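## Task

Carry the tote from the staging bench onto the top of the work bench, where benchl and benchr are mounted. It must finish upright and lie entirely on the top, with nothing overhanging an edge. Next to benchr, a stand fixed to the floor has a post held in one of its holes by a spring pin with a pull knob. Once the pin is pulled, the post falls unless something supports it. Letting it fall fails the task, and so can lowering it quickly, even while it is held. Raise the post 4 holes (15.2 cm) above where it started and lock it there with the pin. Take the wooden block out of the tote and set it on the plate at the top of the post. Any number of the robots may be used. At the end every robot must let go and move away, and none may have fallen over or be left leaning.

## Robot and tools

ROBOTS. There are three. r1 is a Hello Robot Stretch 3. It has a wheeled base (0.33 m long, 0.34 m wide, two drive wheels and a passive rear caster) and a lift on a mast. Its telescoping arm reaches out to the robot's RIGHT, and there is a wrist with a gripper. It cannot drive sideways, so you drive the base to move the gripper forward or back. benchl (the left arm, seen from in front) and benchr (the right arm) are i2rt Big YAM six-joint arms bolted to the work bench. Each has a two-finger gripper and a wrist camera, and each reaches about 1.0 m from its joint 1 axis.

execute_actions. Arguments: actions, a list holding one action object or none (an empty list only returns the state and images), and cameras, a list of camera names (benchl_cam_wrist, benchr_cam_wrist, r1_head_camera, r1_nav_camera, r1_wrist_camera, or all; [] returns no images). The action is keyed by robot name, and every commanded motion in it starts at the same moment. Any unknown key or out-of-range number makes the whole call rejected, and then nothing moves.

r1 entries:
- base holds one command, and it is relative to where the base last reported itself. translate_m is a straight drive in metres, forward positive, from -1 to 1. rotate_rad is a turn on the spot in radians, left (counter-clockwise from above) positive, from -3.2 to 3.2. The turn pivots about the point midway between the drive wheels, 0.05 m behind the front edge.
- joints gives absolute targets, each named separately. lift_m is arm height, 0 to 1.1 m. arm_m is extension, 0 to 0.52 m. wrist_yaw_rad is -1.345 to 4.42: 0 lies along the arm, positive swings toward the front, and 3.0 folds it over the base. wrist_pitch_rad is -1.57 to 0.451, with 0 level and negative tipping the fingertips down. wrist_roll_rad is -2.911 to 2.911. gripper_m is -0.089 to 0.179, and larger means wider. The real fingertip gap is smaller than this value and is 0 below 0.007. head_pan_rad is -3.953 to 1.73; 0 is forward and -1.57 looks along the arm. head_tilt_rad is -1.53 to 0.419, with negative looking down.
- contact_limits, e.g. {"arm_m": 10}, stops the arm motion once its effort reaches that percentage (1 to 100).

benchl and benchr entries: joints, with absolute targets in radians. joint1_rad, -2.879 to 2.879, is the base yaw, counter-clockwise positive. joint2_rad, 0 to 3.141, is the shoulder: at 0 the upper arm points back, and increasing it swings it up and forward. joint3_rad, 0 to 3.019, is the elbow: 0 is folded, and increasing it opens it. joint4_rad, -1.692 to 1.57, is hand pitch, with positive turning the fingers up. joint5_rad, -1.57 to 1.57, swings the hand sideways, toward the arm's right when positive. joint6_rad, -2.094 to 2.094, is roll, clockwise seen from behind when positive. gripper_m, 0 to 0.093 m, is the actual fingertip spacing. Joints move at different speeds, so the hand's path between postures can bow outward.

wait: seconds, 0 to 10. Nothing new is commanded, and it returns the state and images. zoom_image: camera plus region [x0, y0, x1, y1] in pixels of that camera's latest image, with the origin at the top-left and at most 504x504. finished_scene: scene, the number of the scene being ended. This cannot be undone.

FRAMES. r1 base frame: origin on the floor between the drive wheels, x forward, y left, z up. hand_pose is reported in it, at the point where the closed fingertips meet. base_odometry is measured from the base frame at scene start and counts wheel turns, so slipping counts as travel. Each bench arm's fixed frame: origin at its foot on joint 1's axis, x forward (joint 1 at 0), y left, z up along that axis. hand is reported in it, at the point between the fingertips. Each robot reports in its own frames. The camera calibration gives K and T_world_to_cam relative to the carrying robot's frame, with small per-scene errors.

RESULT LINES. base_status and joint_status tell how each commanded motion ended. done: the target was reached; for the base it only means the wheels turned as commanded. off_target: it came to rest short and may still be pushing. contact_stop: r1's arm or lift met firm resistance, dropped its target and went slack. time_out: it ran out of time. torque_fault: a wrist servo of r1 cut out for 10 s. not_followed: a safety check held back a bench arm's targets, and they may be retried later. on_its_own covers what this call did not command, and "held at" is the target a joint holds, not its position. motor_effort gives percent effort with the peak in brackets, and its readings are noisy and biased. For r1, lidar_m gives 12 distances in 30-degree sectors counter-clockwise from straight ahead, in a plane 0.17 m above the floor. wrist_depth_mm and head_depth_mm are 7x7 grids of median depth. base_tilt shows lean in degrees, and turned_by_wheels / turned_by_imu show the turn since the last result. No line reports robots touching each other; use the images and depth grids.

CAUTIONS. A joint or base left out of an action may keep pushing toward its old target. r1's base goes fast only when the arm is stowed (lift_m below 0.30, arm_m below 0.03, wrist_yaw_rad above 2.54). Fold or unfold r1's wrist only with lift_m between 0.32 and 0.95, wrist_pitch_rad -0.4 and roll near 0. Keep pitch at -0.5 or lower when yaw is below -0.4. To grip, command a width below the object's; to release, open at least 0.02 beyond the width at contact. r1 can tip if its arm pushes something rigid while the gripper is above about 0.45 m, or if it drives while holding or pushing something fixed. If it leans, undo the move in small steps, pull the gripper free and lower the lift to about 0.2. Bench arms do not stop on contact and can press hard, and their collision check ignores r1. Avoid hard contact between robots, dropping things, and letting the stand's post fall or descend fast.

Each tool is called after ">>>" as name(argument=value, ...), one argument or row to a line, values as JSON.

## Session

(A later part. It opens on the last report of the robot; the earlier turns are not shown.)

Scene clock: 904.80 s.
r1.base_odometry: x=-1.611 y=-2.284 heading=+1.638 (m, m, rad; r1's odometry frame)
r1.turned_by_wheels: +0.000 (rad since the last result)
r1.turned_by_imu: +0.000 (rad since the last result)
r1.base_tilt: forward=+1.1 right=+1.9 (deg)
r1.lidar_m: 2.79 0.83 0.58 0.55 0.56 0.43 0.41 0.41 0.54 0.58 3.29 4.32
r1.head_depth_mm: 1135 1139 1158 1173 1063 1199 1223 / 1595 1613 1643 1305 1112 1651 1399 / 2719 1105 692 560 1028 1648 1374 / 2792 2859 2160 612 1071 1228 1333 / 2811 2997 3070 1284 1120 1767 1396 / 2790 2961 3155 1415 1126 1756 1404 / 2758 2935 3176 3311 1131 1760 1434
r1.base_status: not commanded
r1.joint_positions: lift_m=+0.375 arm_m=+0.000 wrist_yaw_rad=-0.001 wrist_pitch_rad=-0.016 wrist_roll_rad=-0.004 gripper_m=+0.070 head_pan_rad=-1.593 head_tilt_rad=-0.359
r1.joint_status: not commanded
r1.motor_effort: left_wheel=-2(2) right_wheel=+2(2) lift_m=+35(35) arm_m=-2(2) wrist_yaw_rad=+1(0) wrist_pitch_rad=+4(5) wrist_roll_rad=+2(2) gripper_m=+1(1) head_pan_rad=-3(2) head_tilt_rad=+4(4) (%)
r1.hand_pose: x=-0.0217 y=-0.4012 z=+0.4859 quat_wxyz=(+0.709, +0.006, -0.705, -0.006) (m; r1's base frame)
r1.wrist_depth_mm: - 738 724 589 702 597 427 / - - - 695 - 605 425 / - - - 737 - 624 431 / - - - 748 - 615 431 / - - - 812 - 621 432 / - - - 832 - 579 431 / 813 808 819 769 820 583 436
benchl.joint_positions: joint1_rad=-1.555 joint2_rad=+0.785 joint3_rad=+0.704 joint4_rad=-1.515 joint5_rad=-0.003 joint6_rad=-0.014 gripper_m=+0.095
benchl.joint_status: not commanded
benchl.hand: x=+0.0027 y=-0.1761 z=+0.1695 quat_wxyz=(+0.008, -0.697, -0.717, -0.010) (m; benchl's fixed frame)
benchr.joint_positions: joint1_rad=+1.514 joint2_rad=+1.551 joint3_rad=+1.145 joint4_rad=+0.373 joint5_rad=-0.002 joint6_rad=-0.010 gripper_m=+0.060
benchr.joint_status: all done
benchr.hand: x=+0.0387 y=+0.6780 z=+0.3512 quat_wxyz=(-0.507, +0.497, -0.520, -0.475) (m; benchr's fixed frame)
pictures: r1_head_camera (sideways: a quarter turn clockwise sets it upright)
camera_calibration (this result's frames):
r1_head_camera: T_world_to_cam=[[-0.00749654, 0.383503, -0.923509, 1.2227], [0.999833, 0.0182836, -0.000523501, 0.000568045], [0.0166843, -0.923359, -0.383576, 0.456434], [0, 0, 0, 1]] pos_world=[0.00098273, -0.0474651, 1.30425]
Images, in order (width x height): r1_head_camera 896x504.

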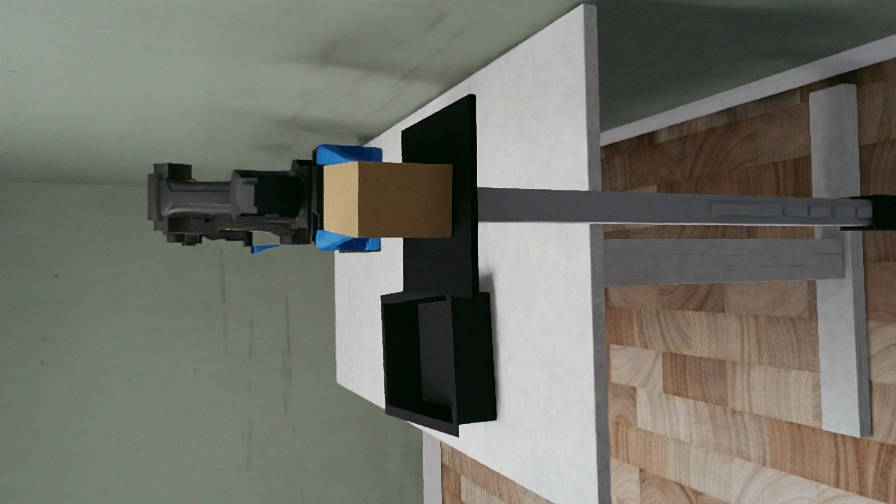

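>>> execute_actions(
  actions=[
    {"benchr":{"joints":{"joint2_rad":1.6,"joint3_rad":1.24,"joint4_rad":0.34}}},
  ],
  cameras=["r1_head_camera"],
)

>>> execute_actions(
  actions=[
    {"benchr":{"joints":{"gripper_m":0.093}}},
  ],
  cameras=[],
)

>>> execute_actions(
  actions=[
    {"benchr":{"joints":{"joint2_rad":1.4,"joint3_rad":0.95,"joint4_rad":0.42}}},
  ],
  cameras=["r1_head_camera","benchr_cam_wrist"],
)

Scene clock: 913.70 s.
r1.base_odometry: x=-1.611 y=-2.284 heading=+1.638 (m, m, rad; r1's odometry frame)
r1.turned_by_wheels: +0.000 (rad since the last result)
r1.turned_by_imu: +0.001 (rad since the last result)
r1.base_tilt: forward=+1.1 right=+1.9 (deg)
r1.lidar_m: 2.79 0.83 0.58 0.55 0.56 0.43 0.41 0.41 0.54 0.58 3.29 4.30
r1.head_depth_mm: 1137 1147 1152 1163 1065 1204 1220 / 1598 1622 1651 1305 1118 1653 1391 / 2712 1095 677 546 1027 1656 1370 / 2836 2938 2143 612 1074 1225 1338 / 2789 2928 3112 1287 1118 1761 1398 / 2765 2938 3164 1399 1137 1759 1399 / 2806 2944 3170 3273 1125 1768 1445
r1.base_status: not commanded
r1.joint_positions: lift_m=+0.375 arm_m=+0.000 wrist_yaw_rad=-0.001 wrist_pitch_rad=-0.016 wrist_roll_rad=-0.004 gripper_m=+0.070 head_pan_rad=-1.593 head_tilt_rad=-0.359
r1.joint_status: not commanded
r1.motor_effort: left_wheel=-1(1) right_wheel=+1(2) lift_m=+35(35) arm_m=-2(2) wrist_yaw_rad=+1(1) wrist_pitch_rad=+4(4) wrist_roll_rad=+2(2) gripper_m=+0(0) head_pan_rad=-2(3) head_tilt_rad=+5(4) (%)
r1.hand_pose: x=-0.0217 y=-0.4012 z=+0.4859 quat_wxyz=(+0.709, +0.006, -0.705, -0.006) (m; r1's base frame)
r1.wrist_depth_mm: - 735 729 590 696 608 430 / - - - 715 - 621 433 / - - - 747 - 618 423 / - - - 765 - 620 434 / - - - 792 - 614 433 / - - - 816 - 590 432 / 819 830 817 768 793 590 435
benchl.joint_positions: joint1_rad=-1.555 joint2_rad=+0.785 joint3_rad=+0.704 joint4_rad=-1.515 joint5_rad=-0.003 joint6_rad=-0.014 gripper_m=+0.095
benchl.joint_status: not commanded
benchl.hand: x=+0.0027 y=-0.1761 z=+0.1695 quat_wxyz=(+0.008, -0.697, -0.717, -0.010) (m; benchl's fixed frame)
benchr.joint_positions: joint1_rad=+1.514 joint2_rad=+1.578 joint3_rad=+1.184 joint4_rad=+0.356 joint5_rad=-0.002 joint6_rad=-0.010 gripper_m=+0.060
benchr.joint_status: all done
benchr.hand: x=+0.0393 y=+0.6900 z=+0.3523 quat_wxyz=(-0.506, +0.498, -0.521, -0.474) (m; benchr's fixed frame)
pictures: r1_head_camera (sideways: a quarter turn clockwise sets it upright)
camera_calibration (this result's frames):
r1_head_camera: T_world_to_cam=[[-0.00749657, 0.383502, -0.92351, 1.2227], [0.999833, 0.0182836, -0.000523561, 0.000568124], [0.0166843, -0.923359, -0.383574, 0.456432], [0, 0, 0, 1]] pos_world=[0.00098273, -0.0474651, 1.30425]
Images, in order (width x height): r1_head_camera 896x504.

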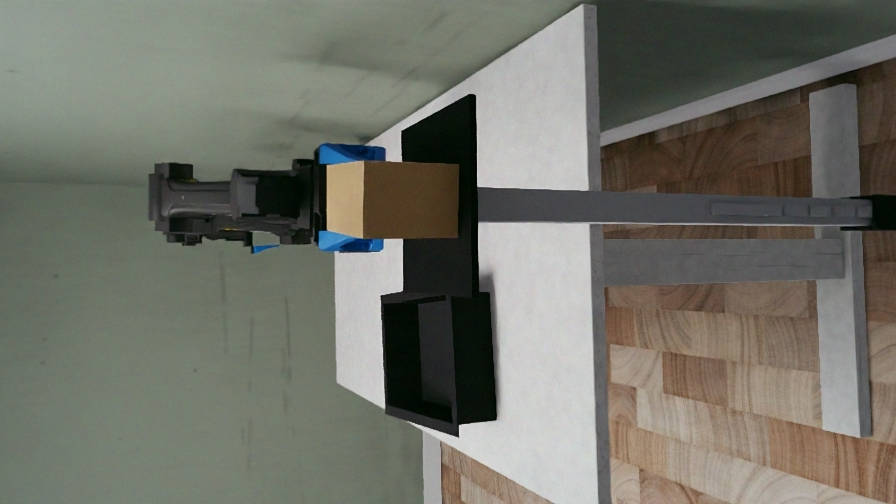

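Scene clock: 914.43 s.
r1.base_odometry: x=-1.611 y=-2.284 heading=+1.638 (m, m, rad; r1's odometry frame)
r1.turned_by_wheels: +0.000 (rad since the last result)
r1.turned_by_imu: +0.000 (rad since the last result)
r1.base_tilt: forward=+1.1 right=+2.0 (deg)
r1.lidar_m: 2.79 0.83 0.58 0.55 0.56 0.43 0.40 0.41 0.54 0.58 3.26 4.30
r1.head_depth_mm: 1135 1150 1153 1166 1067 1203 1221 / 1598 1605 1520 1306 1114 1642 1396 / 2720 1082 691 546 1020 1655 1356 / 2741 2949 832 613 1071 1223 1343 / 2782 2980 3077 1287 1124 1762 1399 / 2755 2961 3204 1394 1127 1779 1397 / 2752 2958 3181 3340 1130 1793 1439
r1.base_status: not commanded
r1.joint_positions: lift_m=+0.375 arm_m=+0.000 wrist_yaw_rad=-0.001 wrist_pitch_rad=-0.016 wrist_roll_rad=-0.004 gripper_m=+0.070 head_pan_rad=-1.593 head_tilt_rad=-0.359
r1.joint_status: not commanded
r1.motor_effort: left_wheel=-1(2) right_wheel=+2(2) lift_m=+35(35) arm_m=-2(2) wrist_yaw_rad=+0(1) wrist_pitch_rad=+4(4) wrist_roll_rad=+2(2) gripper_m=+0(0) head_pan_rad=-3(3) head_tilt_rad=+5(4) (%)
r1.hand_pose: x=-0.0217 y=-0.4012 z=+0.4859 quat_wxyz=(+0.709, +0.006, -0.705, -0.006) (m; r1's base frame)
r1.wrist_depth_mm: - 742 719 589 706 599 427 / - - - 722 - 632 431 / - - - 731 - 615 429 / - - - 782 - 619 431 / - - - 797 - 619 430 / - - - 819 - 585 430 / 829 833 829 775 815 585 433
benchl.joint_positions: joint1_rad=-1.555 joint2_rad=+0.785 joint3_rad=+0.704 joint4_rad=-1.515 joint5_rad=-0.003 joint6_rad=-0.014 gripper_m=+0.095
benchl.joint_status: not commanded
benchl.hand: x=+0.0027 y=-0.1761 z=+0.1695 quat_wxyz=(+0.008, -0.697, -0.717, -0.010) (m; benchl's fixed frame)
benchr.joint_positions: joint1_rad=+1.514 joint2_rad=+1.578 joint3_rad=+1.189 joint4_rad=+0.356 joint5_rad=-0.002 joint6_rad=-0.009 gripper_m=+0.093
benchr.joint_status: all done
benchr.hand: x=+0.0394 y=+0.6908 z=+0.3555 quat_wxyz=(-0.507, +0.496, -0.520, -0.476) (m; benchr's fixed frame)
pictures: none
No camera images: the call's "cameras" was empty. Leave "cameras" out to get every camera's image.

Scene clock: 915.47 s.
r1.base_odometry: x=-1.611 y=-2.284 heading=+1.638 (m, m, rad; r1's odometry frame)
r1.turned_by_wheels: +0.000 (rad since the last result)
r1.turned_by_imu: +0.000 (rad since the last result)
r1.base_tilt: forward=+1.1 right=+1.9 (deg)
r1.lidar_m: 2.79 0.84 0.58 0.55 0.56 0.43 0.41 0.42 0.54 0.58 3.27 4.30
r1.head_depth_mm: 1136 1145 1156 1165 1064 1203 1220 / 1598 1629 1643 1299 1118 1640 1388 / 2730 1166 759 546 1026 1643 1367 / 2820 2936 1966 612 1068 1222 1336 / 2795 2929 3057 1278 1119 1764 1396 / 2770 2941 3149 1402 1123 1764 1403 / 2799 2949 3158 3342 1127 1774 1434
r1.base_status: not commanded
r1.joint_positions: lift_m=+0.375 arm_m=+0.000 wrist_yaw_rad=-0.001 wrist_pitch_rad=-0.016 wrist_roll_rad=-0.004 gripper_m=+0.070 head_pan_rad=-1.593 head_tilt_rad=-0.359
r1.joint_status: not commanded
r1.motor_effort: left_wheel=-1(2) right_wheel=+1(2) lift_m=+35(35) arm_m=-2(2) wrist_yaw_rad=+0(1) wrist_pitch_rad=+5(5) wrist_roll_rad=+2(2) gripper_m=+0(1) head_pan_rad=-2(3) head_tilt_rad=+4(4) (%)
r1.hand_pose: x=-0.0217 y=-0.4012 z=+0.4859 quat_wxyz=(+0.709, +0.006, -0.705, -0.006) (m; r1's base frame)
r1.wrist_depth_mm: - 736 725 594 711 603 425 / - - - 707 - 619 428 / - - - 744 - 623 428 / - - - 761 - 624 433 / - - - 791 - 626 427 / - - - 824 - 591 434 / 819 819 833 745 805 589 428
benchl.joint_positions: joint1_rad=-1.555 joint2_rad=+0.785 joint3_rad=+0.704 joint4_rad=-1.515 joint5_rad=-0.003 joint6_rad=-0.014 gripper_m=+0.095
benchl.joint_status: not commanded
benchl.hand: x=+0.0027 y=-0.1761 z=+0.1695 quat_wxyz=(+0.008, -0.697, -0.717, -0.010) (m; benchl's fixed frame)
benchr.joint_positions: joint1_rad=+1.514 joint2_rad=+1.381 joint3_rad=+0.952 joint4_rad=+0.399 joint5_rad=-0.002 joint6_rad=-0.009 gripper_m=+0.093
benchr.joint_status: all done
benchr.hand: x=+0.0348 y=+0.6093 z=+0.3490 quat_wxyz=(-0.508, +0.496, -0.519, -0.476) (m; benchr's fixed frame)
pictures: benchr_cam_wrist, r1_head_camera (sideways: a quarter turn clockwise sets it upright)
camera_calibration (this result's frames):
benchr_cam_wrist: T_world_to_cam=[[0.998404, -0.0556982, 0.00931674, -0.00361126], [-0.0263782, -0.605841, -0.795148, 0.654173], [0.0499328, 0.793633, -0.606344, -0.147841], [0, 0, 0, 1]] pos_world=[0.0282435, 0.513456, 0.430556]
r1_head_camera: T_world_to_cam=[[-0.00749659, 0.383501, -0.92351, 1.2227], [0.999833, 0.0182836, -0.000523589, 0.00056816], [0.0166843, -0.92336, -0.383574, 0.456432], [0, 0, 0, 1]] pos_world=[0.00098273, -0.0474651, 1.30425]
Images, in order (width x height): benchr_cam_wrist 504x504, r1_head_camera 896x504.

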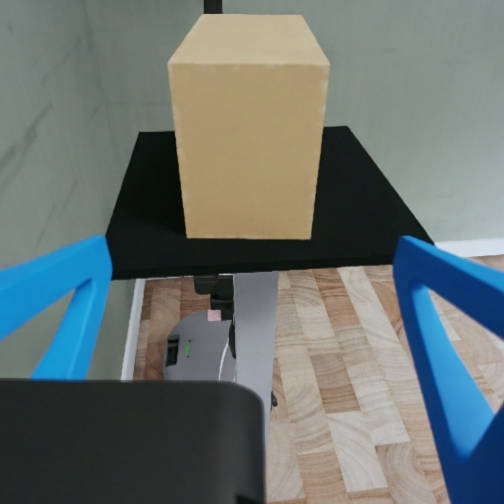

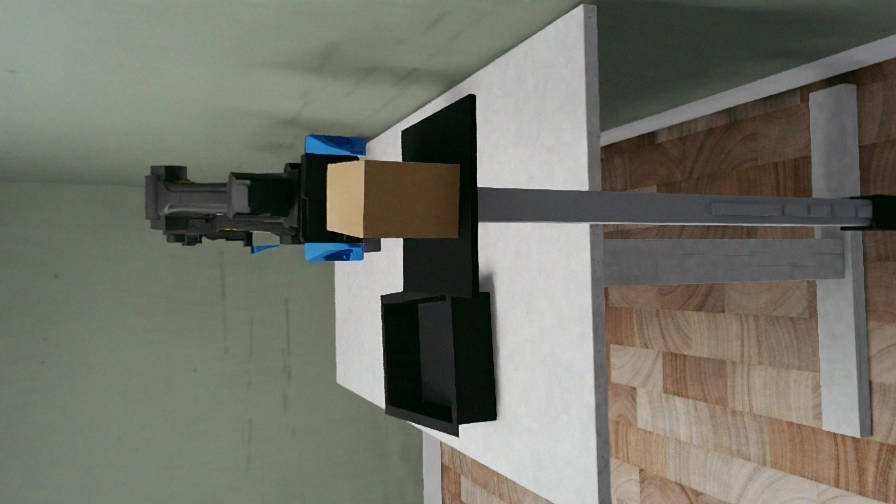

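>>> execute_actions(
  actions=[
    {"benchr":{"joints":{"joint2_rad":0.8,"joint3_rad":0.7,"joint4_rad":-0.5}},"r1":{"base":{"translate_m":0.3}}},
  ],
  cameras=["r1_head_camera"],
)

>>> finished_scene(
  scene=1,
)

Scene clock: 924.50 s.
r1.base_odometry: x=-1.631 y=-1.985 heading=+1.638 (m, m, rad; r1's odometry frame)
r1.turned_by_wheels: +0.000 (rad since the last result)
r1.turned_by_imu: +0.002 (rad since the last result)
r1.base_tilt: forward=+1.1 right=+2.0 (deg)
r1.lidar_m: 2.88 0.86 0.60 0.57 0.58 0.74 0.70 0.72 0.66 1.00 3.27 4.10
r1.head_depth_mm: 1991 1419 1336 1331 1120 1773 1396 / 2735 1974 1888 1391 1114 1248 1356 / 2773 2986 3103 1427 1119 1750 1393 / 2752 2943 3118 1460 1122 1764 1399 / 2770 2963 3194 3086 2123 1751 1439 / 2775 2933 3223 3305 2301 1775 1438 / 2755 2945 3141 3309 2309 1778 1433
r1.base_status: done
r1.joint_positions: lift_m=+0.375 arm_m=+0.000 wrist_yaw_rad=-0.001 wrist_pitch_rad=-0.016 wrist_roll_rad=-0.004 gripper_m=+0.070 head_pan_rad=-1.593 head_tilt_rad=-0.359
r1.joint_status: not commanded
r1.motor_effort: left_wheel=-1(4) right_wheel=+1(6) lift_m=+35(35) arm_m=-2(2) wrist_yaw_rad=+1(1) wrist_pitch_rad=+4(4) wrist_roll_rad=+2(2) gripper_m=+0(1) head_pan_rad=-3(2) head_tilt_rad=+4(4) (%)
r1.hand_pose: x=-0.0217 y=-0.4012 z=+0.4859 quat_wxyz=(+0.709, +0.006, -0.705, -0.006) (m; r1's base frame)
r1.wrist_depth_mm: - - - 705 690 701 595 / - - - - 932 - 360 / - - - - 800 - 349 / - - - - - - 360 / - - - - - - 367 / - - 988 - - - 390 / 821 832 835 821 832 805 408
benchl.joint_positions: joint1_rad=-1.555 joint2_rad=+0.785 joint3_rad=+0.704 joint4_rad=-1.515 joint5_rad=-0.003 joint6_rad=-0.014 gripper_m=+0.095
benchl.joint_status: not commanded
benchl.hand: x=+0.0027 y=-0.1761 z=+0.1695 quat_wxyz=(+0.008, -0.697, -0.717, -0.010) (m; benchl's fixed frame)
benchr.joint_positions: joint1_rad=+1.514 joint2_rad=+0.789 joint3_rad=+0.698 joint4_rad=-0.481 joint5_rad=-0.002 joint6_rad=-0.009 gripper_m=+0.093
benchr.joint_status: all done
benchr.hand: x=+0.0223 y=+0.3898 z=+0.2788 quat_wxyz=(-0.349, +0.606, -0.635, -0.328) (m; benchr's fixed frame)
pictures: r1_head_camera (sideways: a quarter turn clockwise sets it upright)
camera_calibration (this result's frames):
r1_head_camera: T_world_to_cam=[[-0.00749811, 0.383437, -0.923537, 1.22273], [0.999833, 0.0182838, -0.000526407, 0.000571829], [0.016684, -0.923386, -0.38351, 0.456348], [0, 0, 0, 1]] pos_world=[0.000982745, -0.047465, 1.30425]
Images, in order (width x height): r1_head_camera 896x504.

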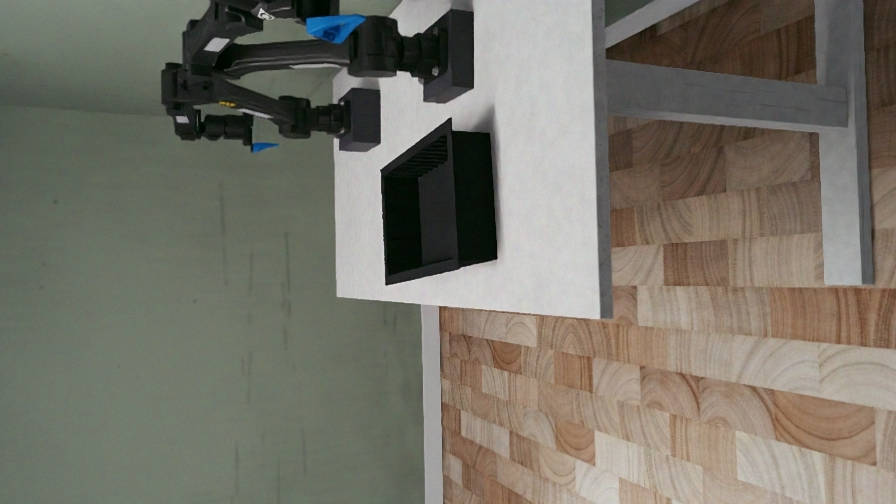

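The scene is finished: the task was done.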